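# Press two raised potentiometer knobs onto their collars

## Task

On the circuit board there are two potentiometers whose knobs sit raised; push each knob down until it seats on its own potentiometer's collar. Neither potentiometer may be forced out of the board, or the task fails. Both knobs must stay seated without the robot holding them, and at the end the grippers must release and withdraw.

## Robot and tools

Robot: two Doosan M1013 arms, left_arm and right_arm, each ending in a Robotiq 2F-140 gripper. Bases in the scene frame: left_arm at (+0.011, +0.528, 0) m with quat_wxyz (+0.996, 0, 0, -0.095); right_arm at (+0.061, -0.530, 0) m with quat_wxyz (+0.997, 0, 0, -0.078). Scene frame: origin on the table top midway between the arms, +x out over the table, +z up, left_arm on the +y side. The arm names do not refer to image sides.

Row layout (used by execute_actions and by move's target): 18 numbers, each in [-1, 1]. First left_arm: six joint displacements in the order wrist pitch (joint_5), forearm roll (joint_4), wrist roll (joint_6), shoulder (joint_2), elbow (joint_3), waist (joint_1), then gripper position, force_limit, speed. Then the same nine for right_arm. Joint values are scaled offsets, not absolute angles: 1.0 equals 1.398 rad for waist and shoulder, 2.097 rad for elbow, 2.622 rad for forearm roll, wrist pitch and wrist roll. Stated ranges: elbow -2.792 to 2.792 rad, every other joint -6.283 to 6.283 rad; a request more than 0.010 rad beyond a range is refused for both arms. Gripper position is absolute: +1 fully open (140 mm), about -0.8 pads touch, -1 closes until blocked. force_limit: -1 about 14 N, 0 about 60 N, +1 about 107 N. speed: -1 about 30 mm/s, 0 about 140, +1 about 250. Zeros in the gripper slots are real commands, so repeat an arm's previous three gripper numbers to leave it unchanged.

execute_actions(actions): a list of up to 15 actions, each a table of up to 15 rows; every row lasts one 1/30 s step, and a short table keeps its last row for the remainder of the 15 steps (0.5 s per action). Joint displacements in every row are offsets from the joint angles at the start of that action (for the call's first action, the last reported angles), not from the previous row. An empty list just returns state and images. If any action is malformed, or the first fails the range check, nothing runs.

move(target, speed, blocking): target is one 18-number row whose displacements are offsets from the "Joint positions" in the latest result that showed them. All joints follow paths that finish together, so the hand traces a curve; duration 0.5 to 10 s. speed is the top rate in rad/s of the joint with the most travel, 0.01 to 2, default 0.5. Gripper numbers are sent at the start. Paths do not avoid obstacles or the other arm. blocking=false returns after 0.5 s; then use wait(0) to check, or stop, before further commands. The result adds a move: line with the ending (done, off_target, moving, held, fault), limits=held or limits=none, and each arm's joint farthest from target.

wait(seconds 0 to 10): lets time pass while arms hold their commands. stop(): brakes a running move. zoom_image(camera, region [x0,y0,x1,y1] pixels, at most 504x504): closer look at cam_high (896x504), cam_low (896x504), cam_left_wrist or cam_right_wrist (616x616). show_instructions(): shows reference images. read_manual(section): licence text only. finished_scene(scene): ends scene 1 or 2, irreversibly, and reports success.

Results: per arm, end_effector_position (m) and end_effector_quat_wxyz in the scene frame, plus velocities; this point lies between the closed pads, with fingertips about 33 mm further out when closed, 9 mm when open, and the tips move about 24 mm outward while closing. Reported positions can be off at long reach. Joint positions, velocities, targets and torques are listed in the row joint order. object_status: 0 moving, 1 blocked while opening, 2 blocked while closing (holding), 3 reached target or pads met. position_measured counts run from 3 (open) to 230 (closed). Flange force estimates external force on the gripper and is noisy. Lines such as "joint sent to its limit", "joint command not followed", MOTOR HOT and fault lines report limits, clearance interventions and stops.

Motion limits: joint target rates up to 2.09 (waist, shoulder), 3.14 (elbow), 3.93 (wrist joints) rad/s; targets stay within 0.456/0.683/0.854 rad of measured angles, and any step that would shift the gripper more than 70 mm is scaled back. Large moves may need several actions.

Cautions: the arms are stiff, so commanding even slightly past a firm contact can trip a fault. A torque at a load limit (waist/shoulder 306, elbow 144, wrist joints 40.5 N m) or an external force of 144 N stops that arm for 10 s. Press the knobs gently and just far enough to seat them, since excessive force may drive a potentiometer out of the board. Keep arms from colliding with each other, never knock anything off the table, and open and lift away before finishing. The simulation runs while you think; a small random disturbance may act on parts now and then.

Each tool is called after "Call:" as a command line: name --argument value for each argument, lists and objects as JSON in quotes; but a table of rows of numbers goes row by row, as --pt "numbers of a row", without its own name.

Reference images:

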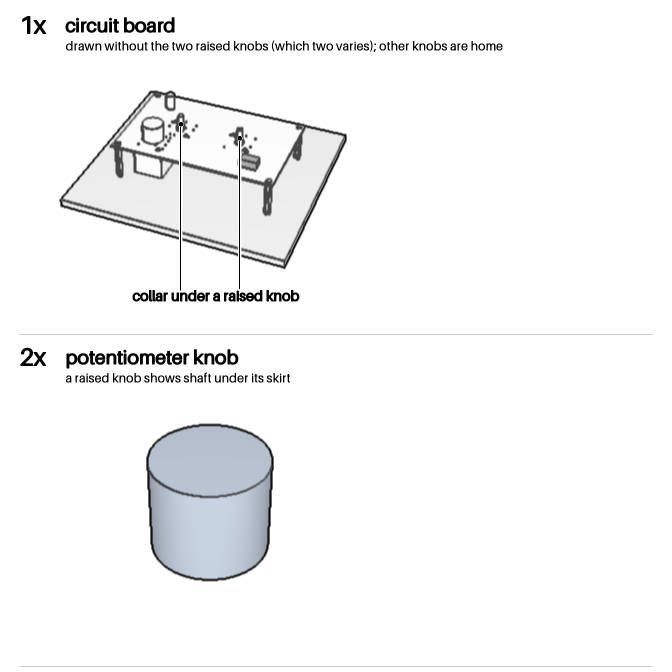

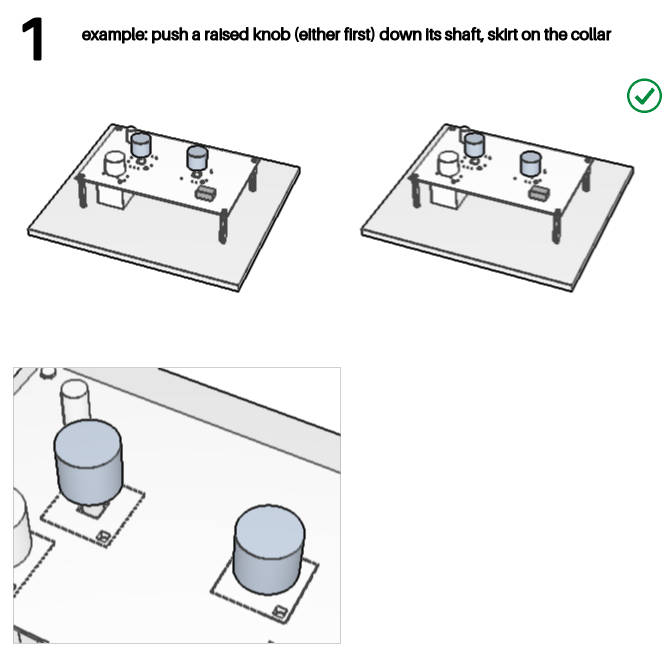

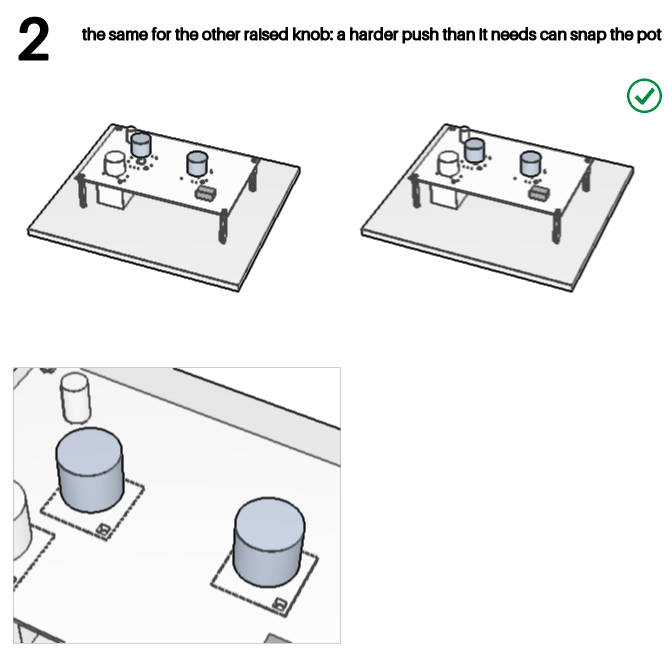

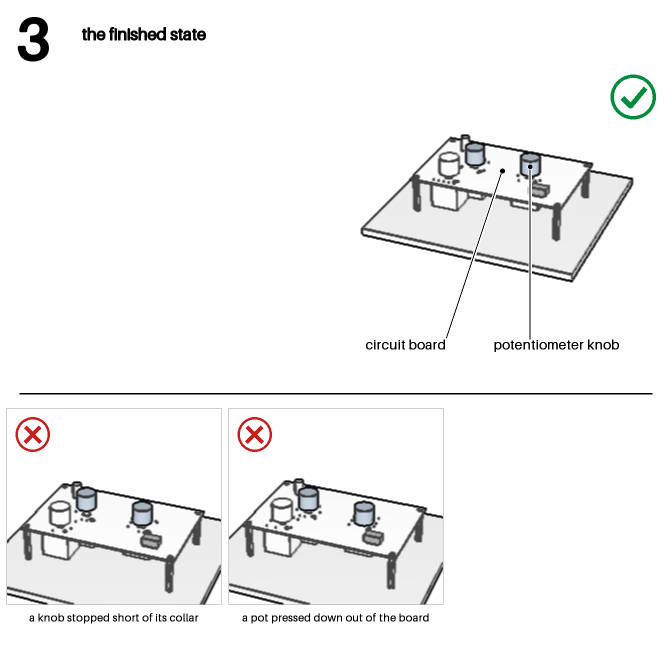

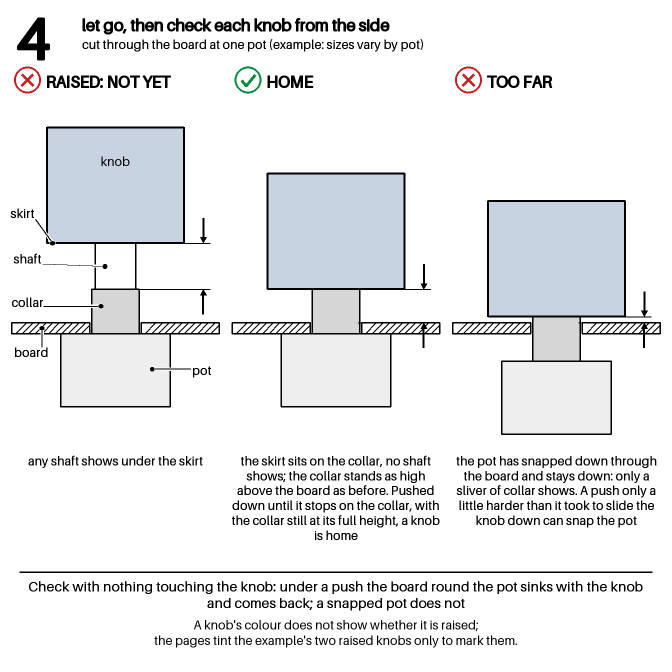

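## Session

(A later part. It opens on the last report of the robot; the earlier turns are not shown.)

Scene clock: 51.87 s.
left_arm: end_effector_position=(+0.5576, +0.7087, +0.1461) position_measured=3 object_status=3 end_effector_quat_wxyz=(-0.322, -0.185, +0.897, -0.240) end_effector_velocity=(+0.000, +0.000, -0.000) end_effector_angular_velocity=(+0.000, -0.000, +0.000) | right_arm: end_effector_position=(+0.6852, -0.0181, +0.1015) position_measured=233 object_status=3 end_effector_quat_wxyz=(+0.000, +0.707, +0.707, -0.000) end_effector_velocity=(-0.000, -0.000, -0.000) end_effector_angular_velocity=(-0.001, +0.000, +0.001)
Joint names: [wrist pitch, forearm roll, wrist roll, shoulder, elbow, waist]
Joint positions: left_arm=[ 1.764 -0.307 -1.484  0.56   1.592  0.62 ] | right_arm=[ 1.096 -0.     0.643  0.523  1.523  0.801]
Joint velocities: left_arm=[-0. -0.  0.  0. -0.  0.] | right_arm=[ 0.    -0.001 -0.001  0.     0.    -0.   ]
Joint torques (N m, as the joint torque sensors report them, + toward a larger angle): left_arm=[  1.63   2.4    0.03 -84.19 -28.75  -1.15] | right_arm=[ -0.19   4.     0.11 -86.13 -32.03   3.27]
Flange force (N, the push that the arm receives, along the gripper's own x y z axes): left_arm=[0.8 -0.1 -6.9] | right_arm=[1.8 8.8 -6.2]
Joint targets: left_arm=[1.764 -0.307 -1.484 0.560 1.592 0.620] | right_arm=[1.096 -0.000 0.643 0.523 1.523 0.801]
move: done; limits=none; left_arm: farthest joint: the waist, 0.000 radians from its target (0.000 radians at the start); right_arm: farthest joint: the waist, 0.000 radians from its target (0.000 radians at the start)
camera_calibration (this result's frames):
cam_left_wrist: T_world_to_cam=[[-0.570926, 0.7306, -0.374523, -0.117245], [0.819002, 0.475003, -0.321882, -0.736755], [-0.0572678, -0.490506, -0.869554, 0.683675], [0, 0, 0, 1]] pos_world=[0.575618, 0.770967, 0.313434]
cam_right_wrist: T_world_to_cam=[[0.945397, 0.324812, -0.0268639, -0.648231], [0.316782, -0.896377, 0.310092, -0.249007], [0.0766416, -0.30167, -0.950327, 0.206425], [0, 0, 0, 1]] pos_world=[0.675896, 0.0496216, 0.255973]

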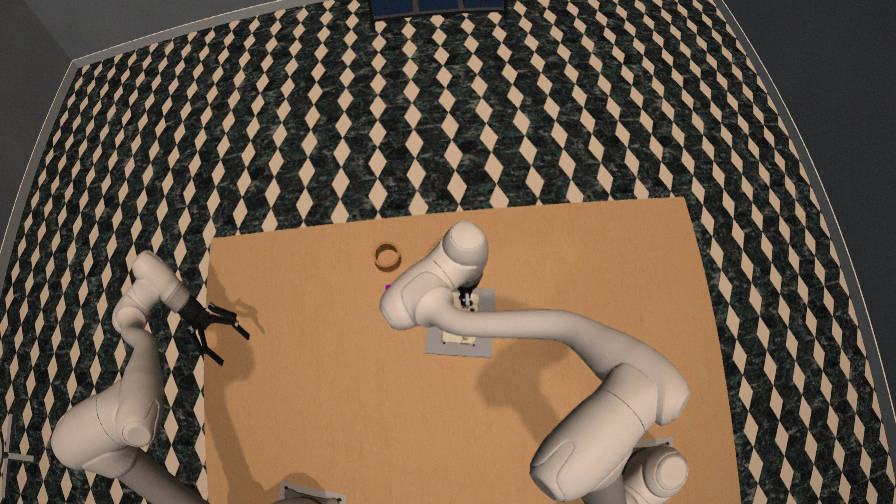

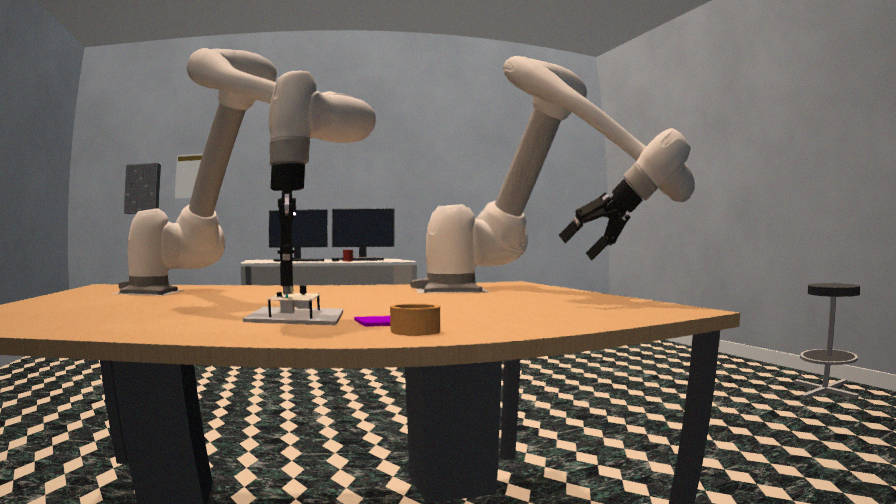

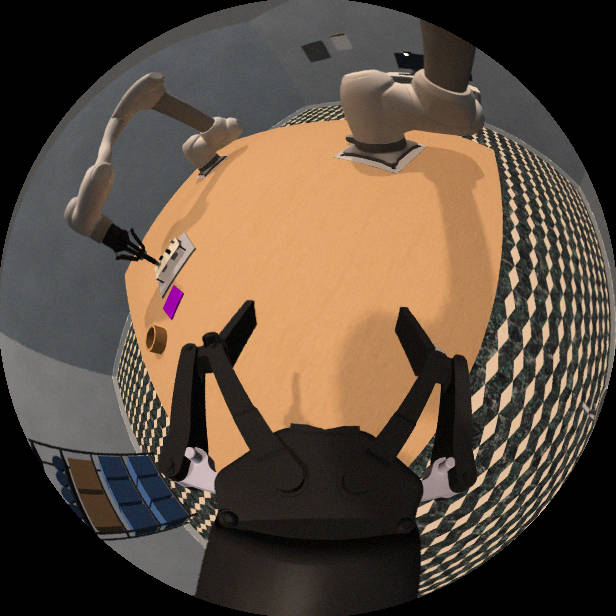

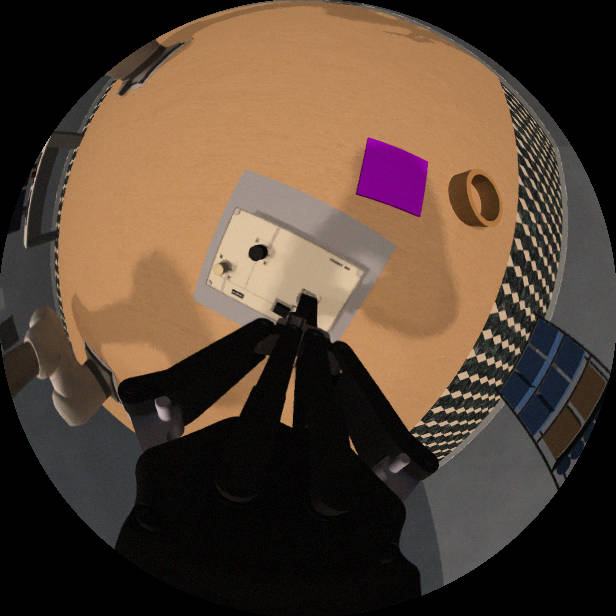

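Call:
move --target '[0,0,0,0,0,0,1,0,0, -0.00022518,0,0,0.00037725,0.00018438,0,-1,0,1]' --speed 0.01

Scene clock: 53.07 s.
left_arm: end_effector_position=(+0.5576, +0.7087, +0.1461) position_measured=3 object_status=3 end_effector_quat_wxyz=(-0.322, -0.185, +0.897, -0.240) end_effector_velocity=(-0.000, -0.000, +0.000) end_effector_angular_velocity=(-0.000, +0.001, -0.000) | right_arm: end_effector_position=(+0.6852, -0.0181, +0.1009) position_measured=233 object_status=3 end_effector_quat_wxyz=(-0.000, +0.707, +0.707, -0.000) end_effector_velocity=(-0.000, -0.000, -0.000) end_effector_angular_velocity=(-0.001, -0.000, -0.000)
Joint names: [wrist pitch, forearm roll, wrist roll, shoulder, elbow, waist]
Joint positions: left_arm=[ 1.764 -0.307 -1.484  0.56   1.592  0.62 ] | right_arm=[ 1.095 -0.     0.643  0.523  1.523  0.801]
Joint velocities: left_arm=[ 0.001 -0.    -0.    -0.     0.    -0.   ] | right_arm=[ 0.    -0.001  0.001  0.     0.    -0.   ]
Joint torques (N m, as the joint torque sensors report them, + toward a larger angle): left_arm=[  1.65   2.41   0.05 -85.06 -29.75  -0.74] | right_arm=[  0.17   4.32   0.06 -81.57 -30.67   3.51]
Flange force (N, the push that the arm receives, along the gripper's own x y z axes): left_arm=[0.8 -0.2 -5.2] | right_arm=[-0.8 6.0 -10.2]
Joint targets: left_arm=[1.764 -0.307 -1.484 0.560 1.592 0.620] | right_arm=[1.095 -0.000 0.643 0.523 1.523 0.801]
move: done; limits=none; left_arm: farthest joint: the waist, 0.000 radians from its target (0.000 radians at the start); right_arm: farthest joint: the waist, 0.000 radians from its target (0.000 radians at the start)
camera_calibration (this result's frames):
cam_left_wrist: T_world_to_cam=[[-0.570926, 0.7306, -0.374522, -0.117245], [0.819002, 0.475003, -0.321882, -0.736755], [-0.057268, -0.490505, -0.869554, 0.683675], [0, 0, 0, 1]] pos_world=[0.575618, 0.770967, 0.313434]
cam_right_wrist: T_world_to_cam=[[0.94539, 0.324807, -0.0271563, -0.648163], [0.316858, -0.89632, 0.31018, -0.248895], [0.076408, -0.301846, -0.95029, 0.205998], [0, 0, 0, 1]] pos_world=[0.675891, 0.0496182, 0.255358]

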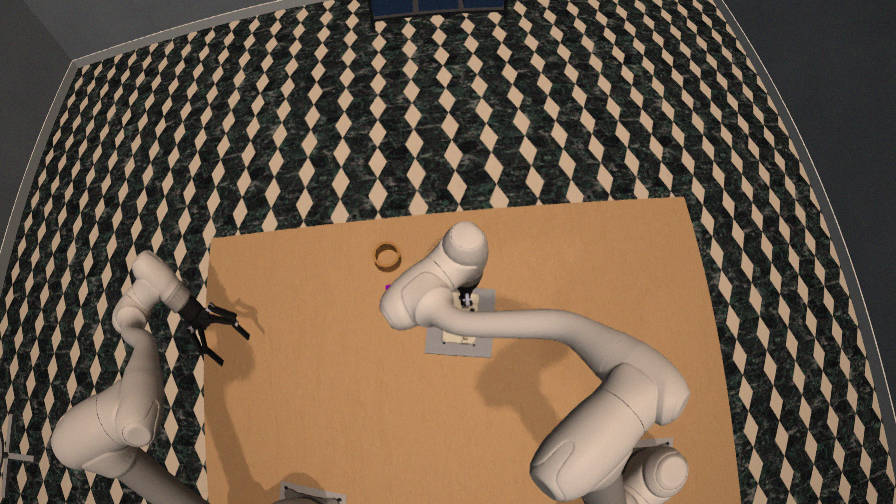

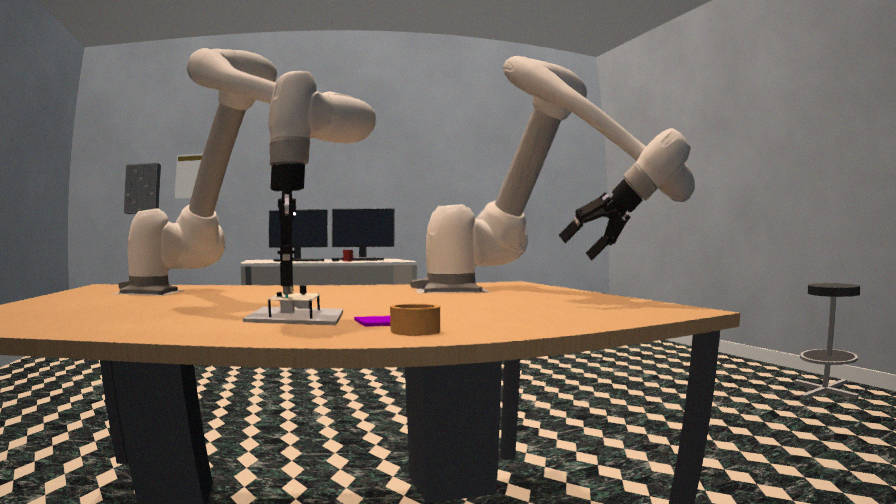

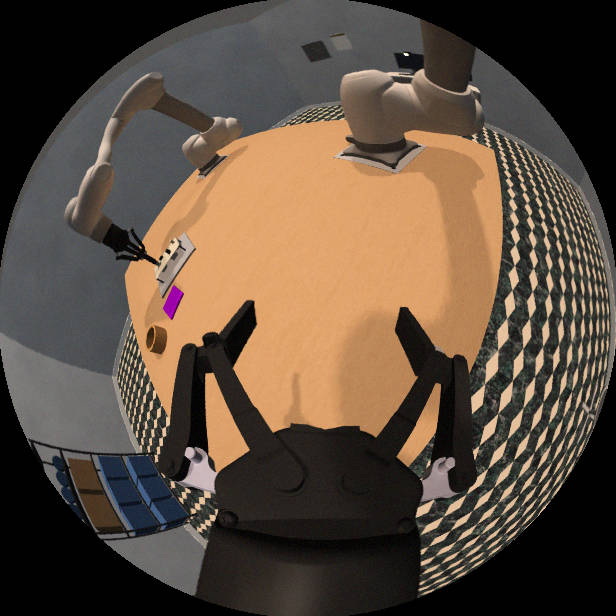

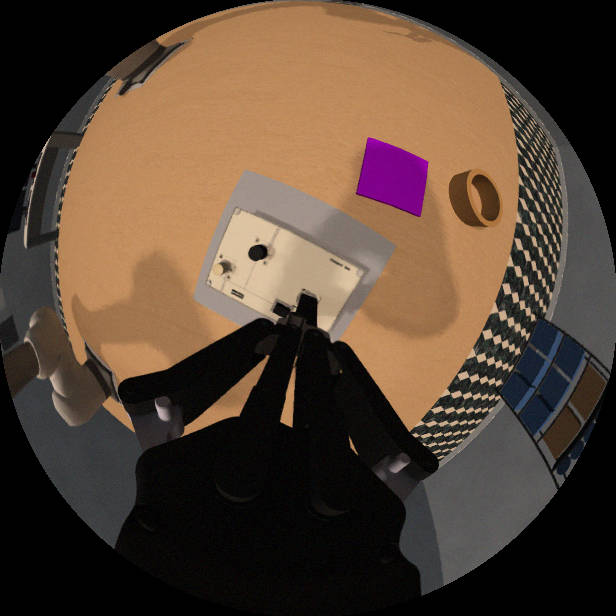

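Call:
move --target '[0,0,0,0,0,0,1,0,0, -0.00059043,0,0,0.0005274,0.00038665,0,-1,0,1]' --speed 0.01

Scene clock: 54.40 s.
left_arm: end_effector_position=(+0.5576, +0.7087, +0.1461) position_measured=3 object_status=3 end_effector_quat_wxyz=(-0.322, -0.185, +0.897, -0.240) end_effector_velocity=(+0.000, -0.000, +0.000) end_effector_angular_velocity=(-0.000, -0.000, -0.000) | right_arm: end_effector_position=(+0.6852, -0.0181, +0.0999) position_measured=233 object_status=3 end_effector_quat_wxyz=(-0.000, +0.707, +0.707, -0.000) end_effector_velocity=(+0.001, +0.000, +0.000) end_effector_angular_velocity=(+0.000, -0.001, +0.000)
Joint names: [wrist pitch, forearm roll, wrist roll, shoulder, elbow, waist]
Joint positions: left_arm=[ 1.764 -0.307 -1.484  0.56   1.592  0.62 ] | right_arm=[ 1.094 -0.     0.643  0.524  1.524  0.801]
Joint velocities: left_arm=[ 0.  0.  0. -0. -0. -0.] | right_arm=[-0.001 -0.    -0.     0.    -0.    -0.   ]
Joint torques (N m, as the joint torque sensors report them, + toward a larger angle): left_arm=[  1.83   2.33  -0.06 -84.93 -29.65  -1.19] | right_arm=[ -0.17   4.03   0.09 -83.06 -31.03   2.3 ]
Flange force (N, the push that the arm receives, along the gripper's own x y z axes): left_arm=[0.6 0.6 -5.2] | right_arm=[1.4 6.3 -9.5]
Joint targets: left_arm=[1.764 -0.307 -1.484 0.560 1.592 0.620] | right_arm=[1.094 -0.000 0.643 0.524 1.524 0.801]
move: done; limits=none; left_arm: farthest joint: the waist, 0.000 radians from its target (0.000 radians at the start); right_arm: farthest joint: the waist, 0.000 radians from its target (0.000 radians at the start)
camera_calibration (this result's frames):
cam_left_wrist: T_world_to_cam=[[-0.570926, 0.7306, -0.374523, -0.117245], [0.819002, 0.475003, -0.321882, -0.736755], [-0.057268, -0.490506, -0.869554, 0.683676], [0, 0, 0, 1]] pos_world=[0.575618, 0.770967, 0.313434]
cam_right_wrist: T_world_to_cam=[[0.94539, 0.324807, -0.0271537, -0.64819], [0.316857, -0.896321, 0.310179, -0.248589], [0.0764099, -0.301844, -0.95029, 0.205061], [0, 0, 0, 1]] pos_world=[0.675891, 0.0496178, 0.254374]

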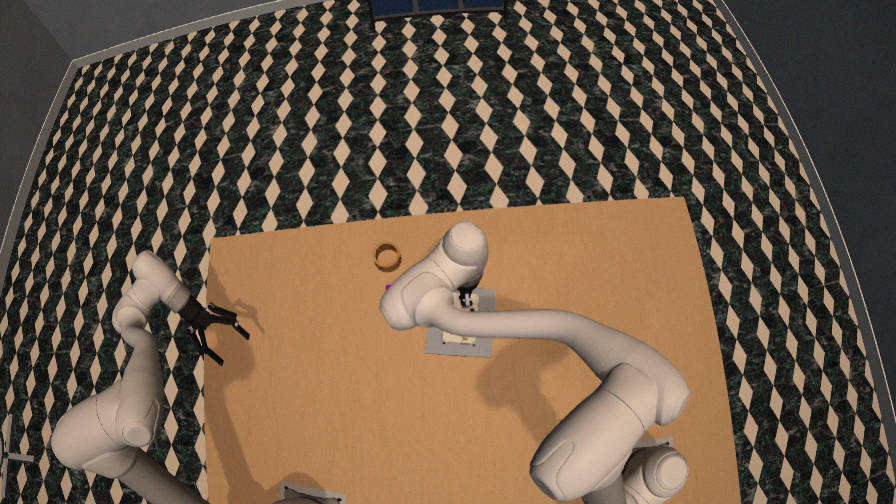

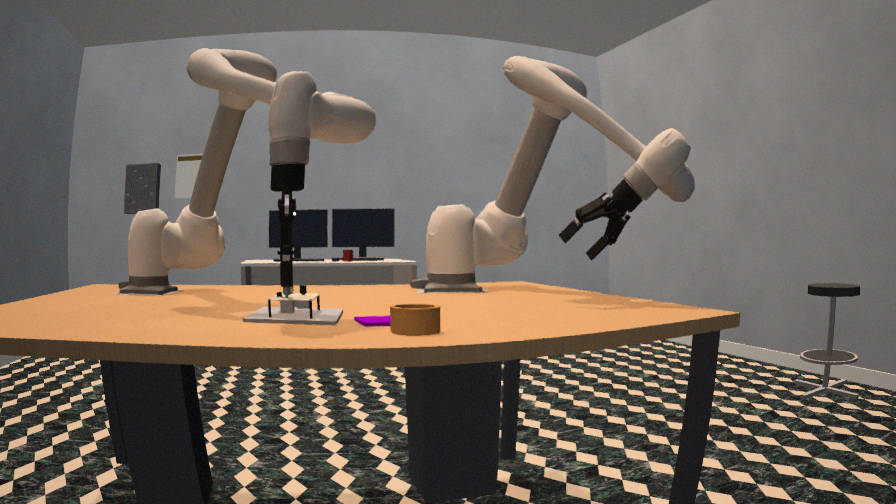

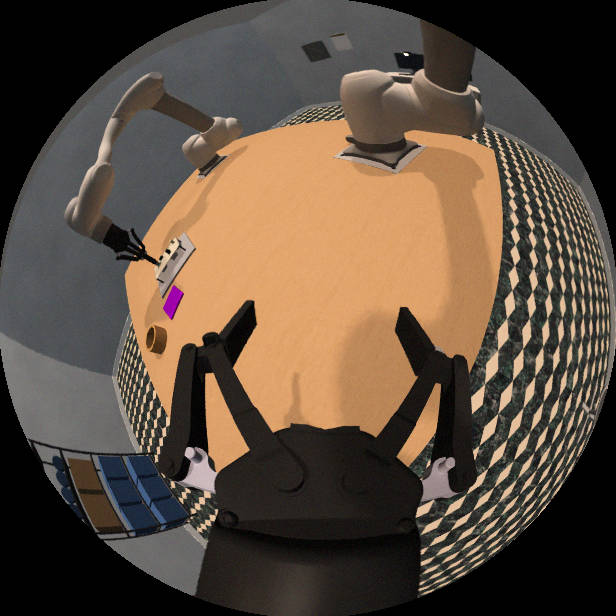

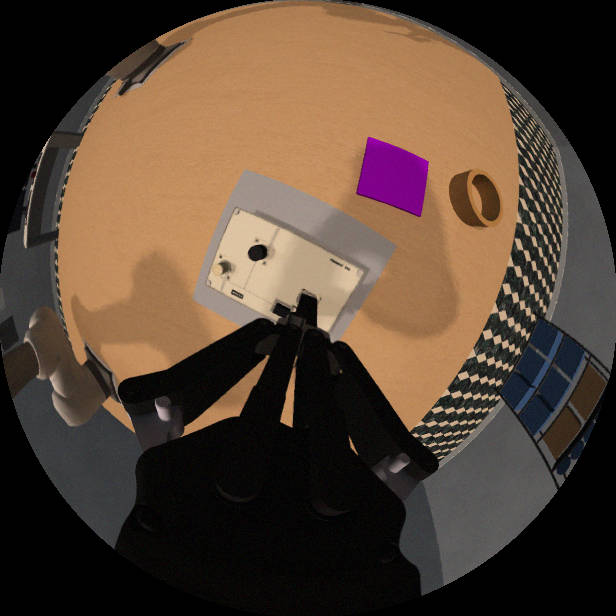

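Call:
zoom_image --camera "cam_low" --region '[266, 275, 316, 305]'

Region (266, 275, 316, 305) of cam_low's 896x504 image, scaled by 10.080, with more detail than that image has; it fills the top 302 rows of this view, and the rest is white.

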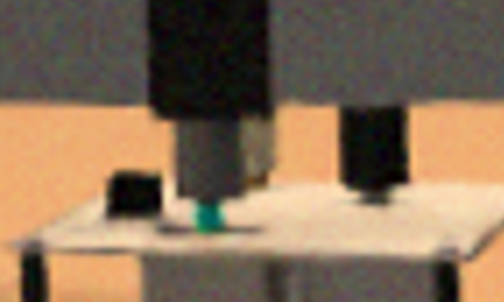

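Call:
move --target '[0,0,0,0,0,0,1,0,0, -0.00147608,0,0,0.0013185,0.00096663,0,-1,0,1]' --speed 0.01

Scene clock: 55.53 s.
left_arm: end_effector_position=(+0.5576, +0.7087, +0.1461) position_measured=3 object_status=3 end_effector_quat_wxyz=(-0.322, -0.185, +0.897, -0.240) end_effector_velocity=(-0.000, +0.000, +0.000) end_effector_angular_velocity=(-0.001, +0.001, +0.000) | right_arm: end_effector_position=(+0.6852, -0.0181, +0.0975) position_measured=233 object_status=3 end_effector_quat_wxyz=(-0.000, +0.707, +0.707, -0.000) end_effector_velocity=(-0.000, +0.000, -0.000) end_effector_angular_velocity=(+0.001, +0.001, -0.002)
Joint names: [wrist pitch, forearm roll, wrist roll, shoulder, elbow, waist]
Joint positions: left_arm=[ 1.764 -0.307 -1.484  0.56   1.592  0.62 ] | right_arm=[ 1.09  -0.     0.643  0.526  1.526  0.801]
Joint velocities: left_arm=[ 0.001 -0.     0.     0.    -0.     0.001] | right_arm=[-0.     0.002  0.001  0.    -0.    -0.   ]
Joint torques (N m, as the joint torque sensors report them, + toward a larger angle): left_arm=[  1.67   2.44   0.07 -83.9  -29.78  -1.5 ] | right_arm=[ -0.16   3.82  -0.03 -81.76 -29.51   2.14]
Flange force (N, the push that the arm receives, along the gripper's own x y z axes): left_arm=[2.6 0.8 -5.0] | right_arm=[2.5 7.1 -11.6]
Joint targets: left_arm=[1.764 -0.307 -1.484 0.560 1.592 0.620] | right_arm=[1.090 -0.000 0.643 0.526 1.526 0.801]
move: done; limits=none; left_arm: farthest joint: the waist, 0.000 radians from its target (0.000 radians at the start); right_arm: farthest joint: the waist, 0.000 radians from its target (0.000 radians at the start)
camera_calibration (this result's frames):
cam_left_wrist: T_world_to_cam=[[-0.570926, 0.7306, -0.374523, -0.117245], [0.819002, 0.475003, -0.321882, -0.736755], [-0.0572679, -0.490506, -0.869554, 0.683675], [0, 0, 0, 1]] pos_world=[0.575618, 0.770967, 0.313434]
cam_right_wrist: T_world_to_cam=[[0.94539, 0.324807, -0.0271545, -0.648248], [0.316857, -0.89632, 0.310179, -0.247827], [0.0764093, -0.301845, -0.95029, 0.202718], [0, 0, 0, 1]] pos_world=[0.675884, 0.0496127, 0.251909]

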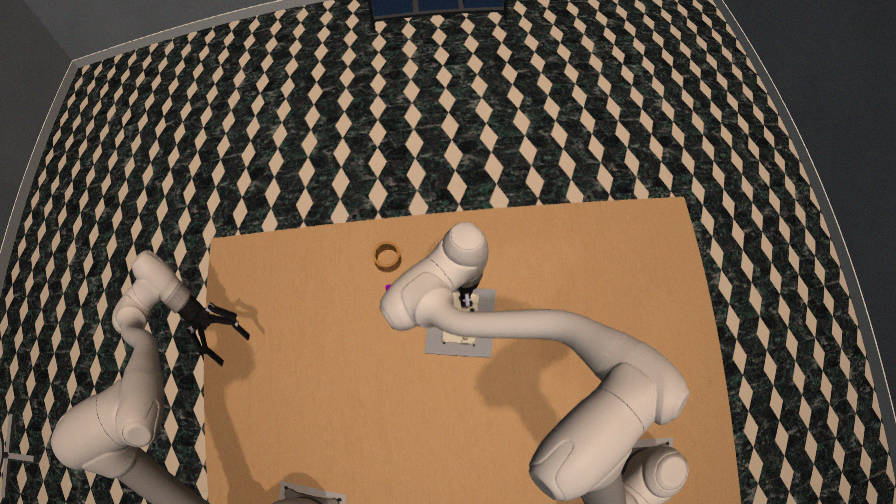

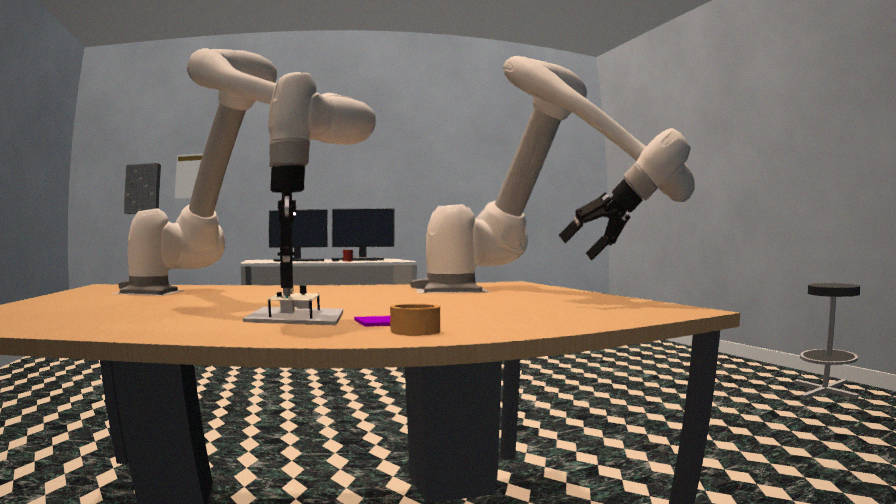

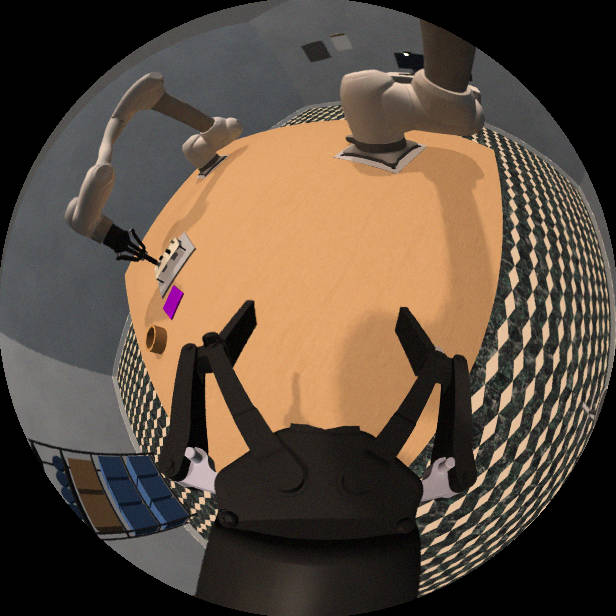

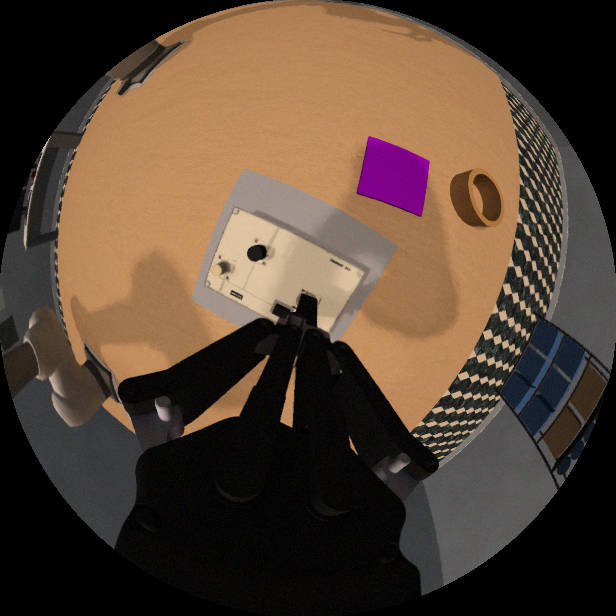

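Plateau continues (tilt flat). Check view.

Call:
zoom_image --camera "cam_low" --region '[266, 275, 316, 305]'

Region (266, 275, 316, 305) of cam_low's 896x504 image, scaled by 10.080, with more detail than that image has; it fills the top 302 rows of this view, and the rest is white.

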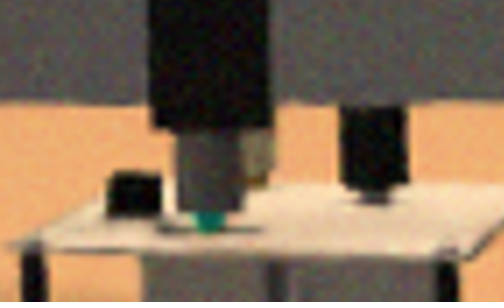

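Call:
move --target '[0,0,0,0,0,0,1,0,0, -0.00088565,0,0,0.0007911,0.00057998,0,-1,0,1]' --speed 0.01

Scene clock: 56.43 s.
left_arm: end_effector_position=(+0.5576, +0.7087, +0.1461) position_measured=3 object_status=3 end_effector_quat_wxyz=(-0.322, -0.185, +0.897, -0.240) end_effector_velocity=(-0.001, +0.000, +0.000) end_effector_angular_velocity=(-0.001, +0.002, +0.001) | right_arm: end_effector_position=(+0.6852, -0.0181, +0.0960) position_measured=233 object_status=3 end_effector_quat_wxyz=(-0.000, +0.707, +0.707, -0.000) end_effector_velocity=(+0.000, -0.000, -0.000) end_effector_angular_velocity=(-0.000, -0.001, -0.001)
Joint names: [wrist pitch, forearm roll, wrist roll, shoulder, elbow, waist]
Joint positions: left_arm=[ 1.764 -0.307 -1.484  0.56   1.592  0.62 ] | right_arm=[ 1.088 -0.     0.643  0.527  1.527  0.801]
Joint velocities: left_arm=[ 0.001  0.    -0.    -0.     0.001  0.001] | right_arm=[-0.001 -0.001  0.002  0.     0.001 -0.   ]
Joint torques (N m, as the joint torque sensors report them, + toward a larger angle): left_arm=[  1.72   2.28   0.13 -84.57 -29.83   0.5 ] | right_arm=[  0.22   3.77  -0.23 -80.42 -29.95   4.07]
Flange force (N, the push that the arm receives, along the gripper's own x y z axes): left_arm=[1.3 -1.4 -4.3] | right_arm=[-1.5 5.7 -11.5]
Joint targets: left_arm=[1.764 -0.307 -1.484 0.560 1.592 0.620] | right_arm=[1.088 -0.000 0.643 0.527 1.527 0.801]
move: done; limits=none; left_arm: farthest joint: the waist, 0.000 radians from its target (0.000 radians at the start); right_arm: farthest joint: the waist, 0.000 radians from its target (0.000 radians at the start)
camera_calibration (this result's frames):
cam_right_wrist: T_world_to_cam=[[0.94539, 0.324807, -0.0271542, -0.64828], [0.316857, -0.89632, 0.310179, -0.247371], [0.0764096, -0.301845, -0.95029, 0.201313], [0, 0, 0, 1]] pos_world=[0.675877, 0.0496072, 0.250431]

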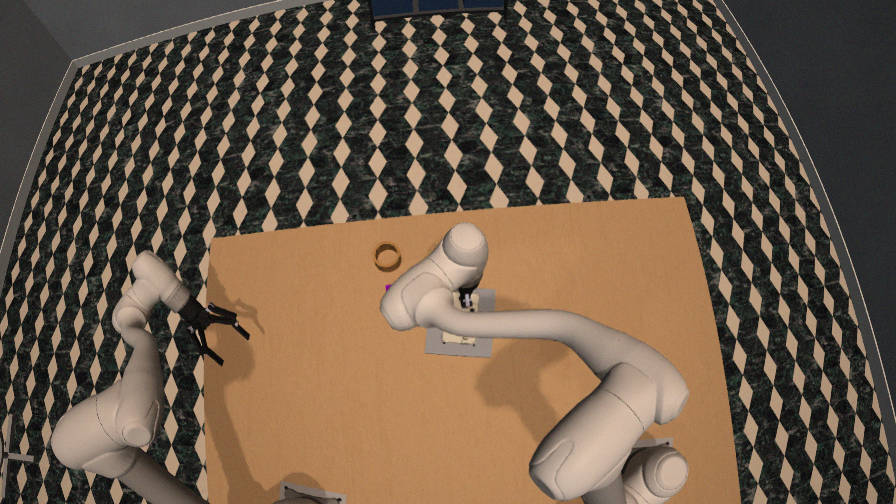

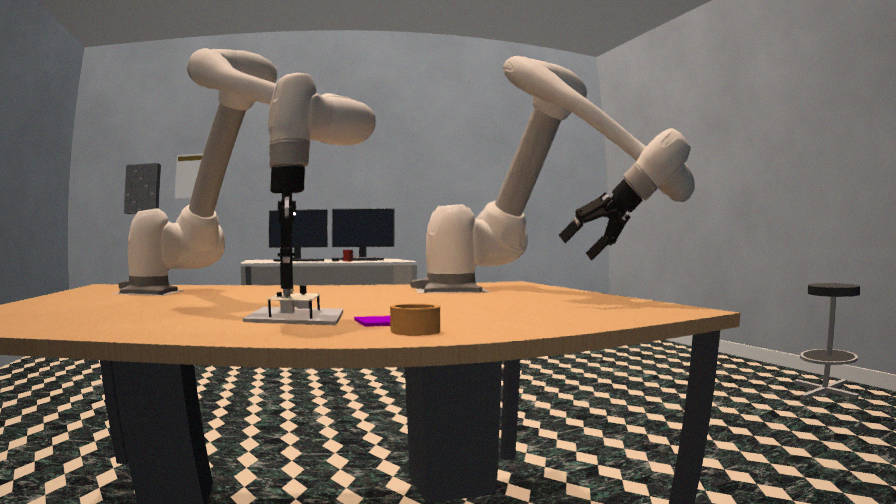

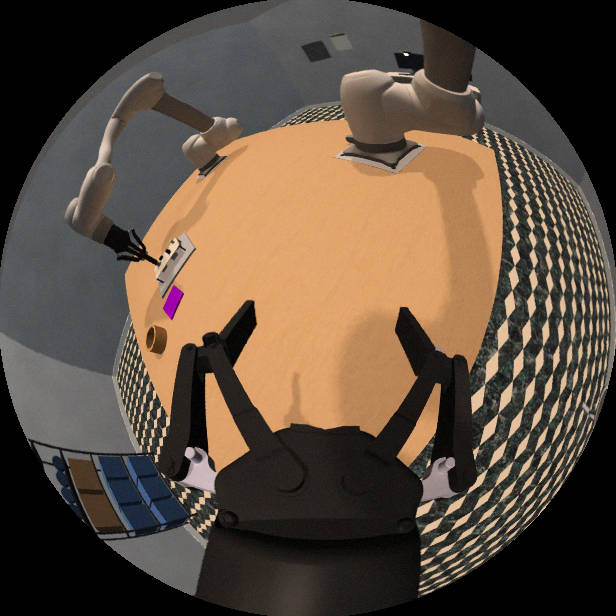

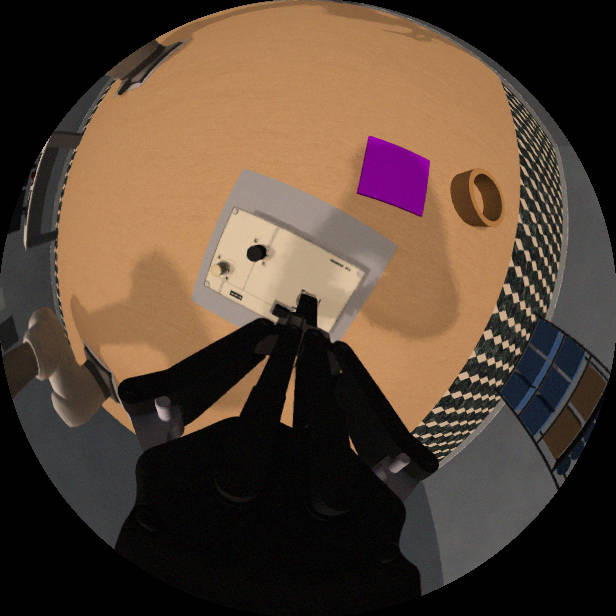

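Still flat at z=0.250431. Now 0.5 mm steps.

Call:
move --target '[0,0,0,0,0,0,1,0,0, -0.00029522,0,0,0.0002637,0.00019333,0,-1,0,1]' --speed 0.01

Call:
zoom_image --camera "cam_low" --region '[266, 275, 316, 305]'

Scene clock: 57.23 s.
left_arm: end_effector_position=(+0.5576, +0.7087, +0.1461) position_measured=3 object_status=3 end_effector_quat_wxyz=(-0.322, -0.185, +0.897, -0.240) end_effector_velocity=(+0.001, +0.000, -0.000) end_effector_angular_velocity=(+0.001, -0.002, +0.000) | right_arm: end_effector_position=(+0.6852, -0.0181, +0.0955) position_measured=233 object_status=3 end_effector_quat_wxyz=(-0.000, +0.707, +0.707, -0.000) end_effector_velocity=(-0.000, -0.000, -0.000) end_effector_angular_velocity=(-0.000, +0.001, +0.001)
Joint names: [wrist pitch, forearm roll, wrist roll, shoulder, elbow, waist]
Joint positions: left_arm=[ 1.764 -0.307 -1.484  0.56   1.592  0.62 ] | right_arm=[ 1.087 -0.     0.643  0.527  1.528  0.801]
Joint velocities: left_arm=[-0.001  0.    -0.     0.    -0.001 -0.   ] | right_arm=[-0.    -0.    -0.001 -0.     0.001  0.   ]
Joint torques (N m, as the joint torque sensors report them, + toward a larger angle): left_arm=[  1.68   2.43   0.03 -84.57 -29.85   0.18] | right_arm=[ -0.05   4.12  -0.01 -79.76 -30.4    2.22]
Flange force (N, the push that the arm receives, along the gripper's own x y z axes): left_arm=[1.0 -1.5 -4.5] | right_arm=[-0.9 3.2 -12.1]
Joint targets: left_arm=[1.764 -0.307 -1.484 0.560 1.592 0.620] | right_arm=[1.087 -0.000 0.643 0.527 1.528 0.801]
move: done; limits=none; left_arm: farthest joint: the waist, 0.000 radians from its target (0.000 radians at the start); right_arm: farthest joint: the waist, 0.000 radians from its target (0.000 radians at the start)
camera_calibration (this result's frames):
cam_left_wrist: T_world_to_cam=[[-0.570926, 0.7306, -0.374522, -0.117245], [0.819002, 0.475003, -0.321882, -0.736755], [-0.0572678, -0.490505, -0.869554, 0.683675], [0, 0, 0, 1]] pos_world=[0.575618, 0.770967, 0.313434]
cam_right_wrist: T_world_to_cam=[[0.94539, 0.324807, -0.0271541, -0.64829], [0.316857, -0.89632, 0.310179, -0.247219], [0.0764096, -0.301844, -0.95029, 0.200844], [0, 0, 0, 1]] pos_world=[0.675874, 0.049605, 0.249939]

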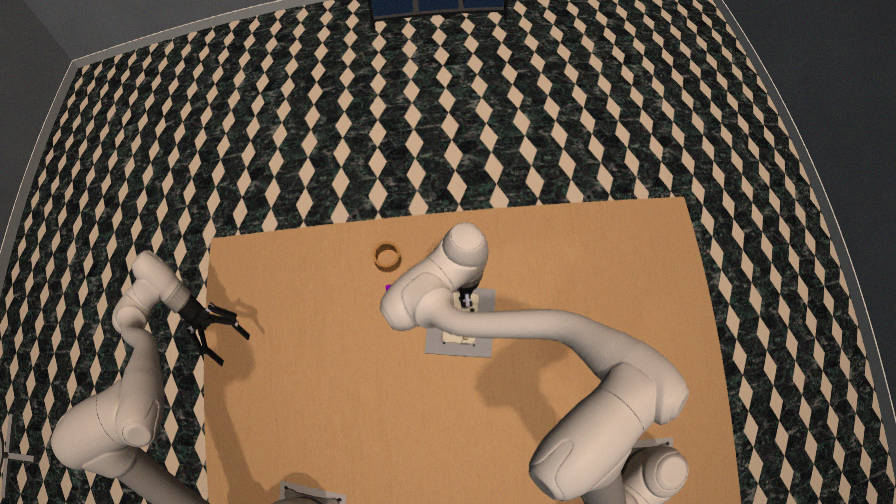

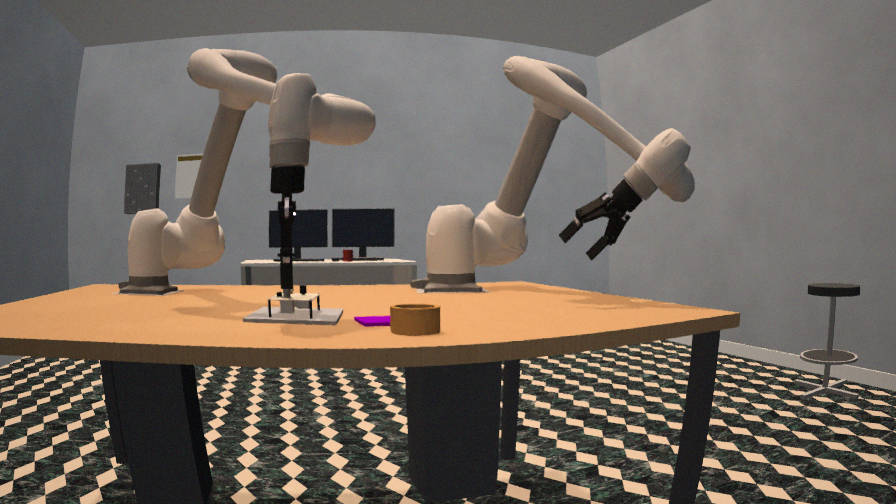

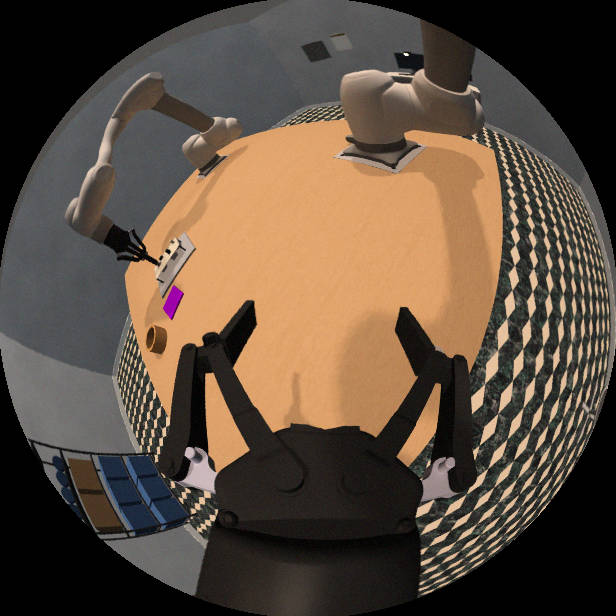

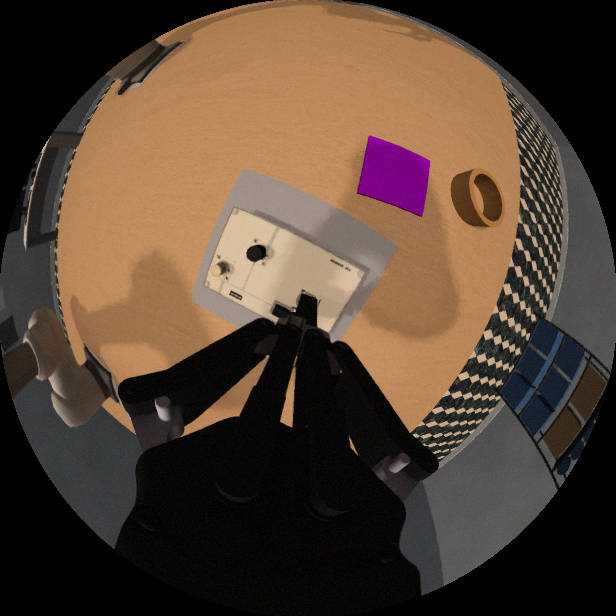

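Region (266, 275, 316, 305) of cam_low's 896x504 image, scaled by 10.080, with more detail than that image has; it fills the top 302 rows of this view, and the rest is white.

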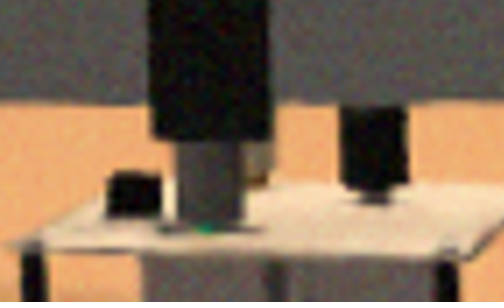

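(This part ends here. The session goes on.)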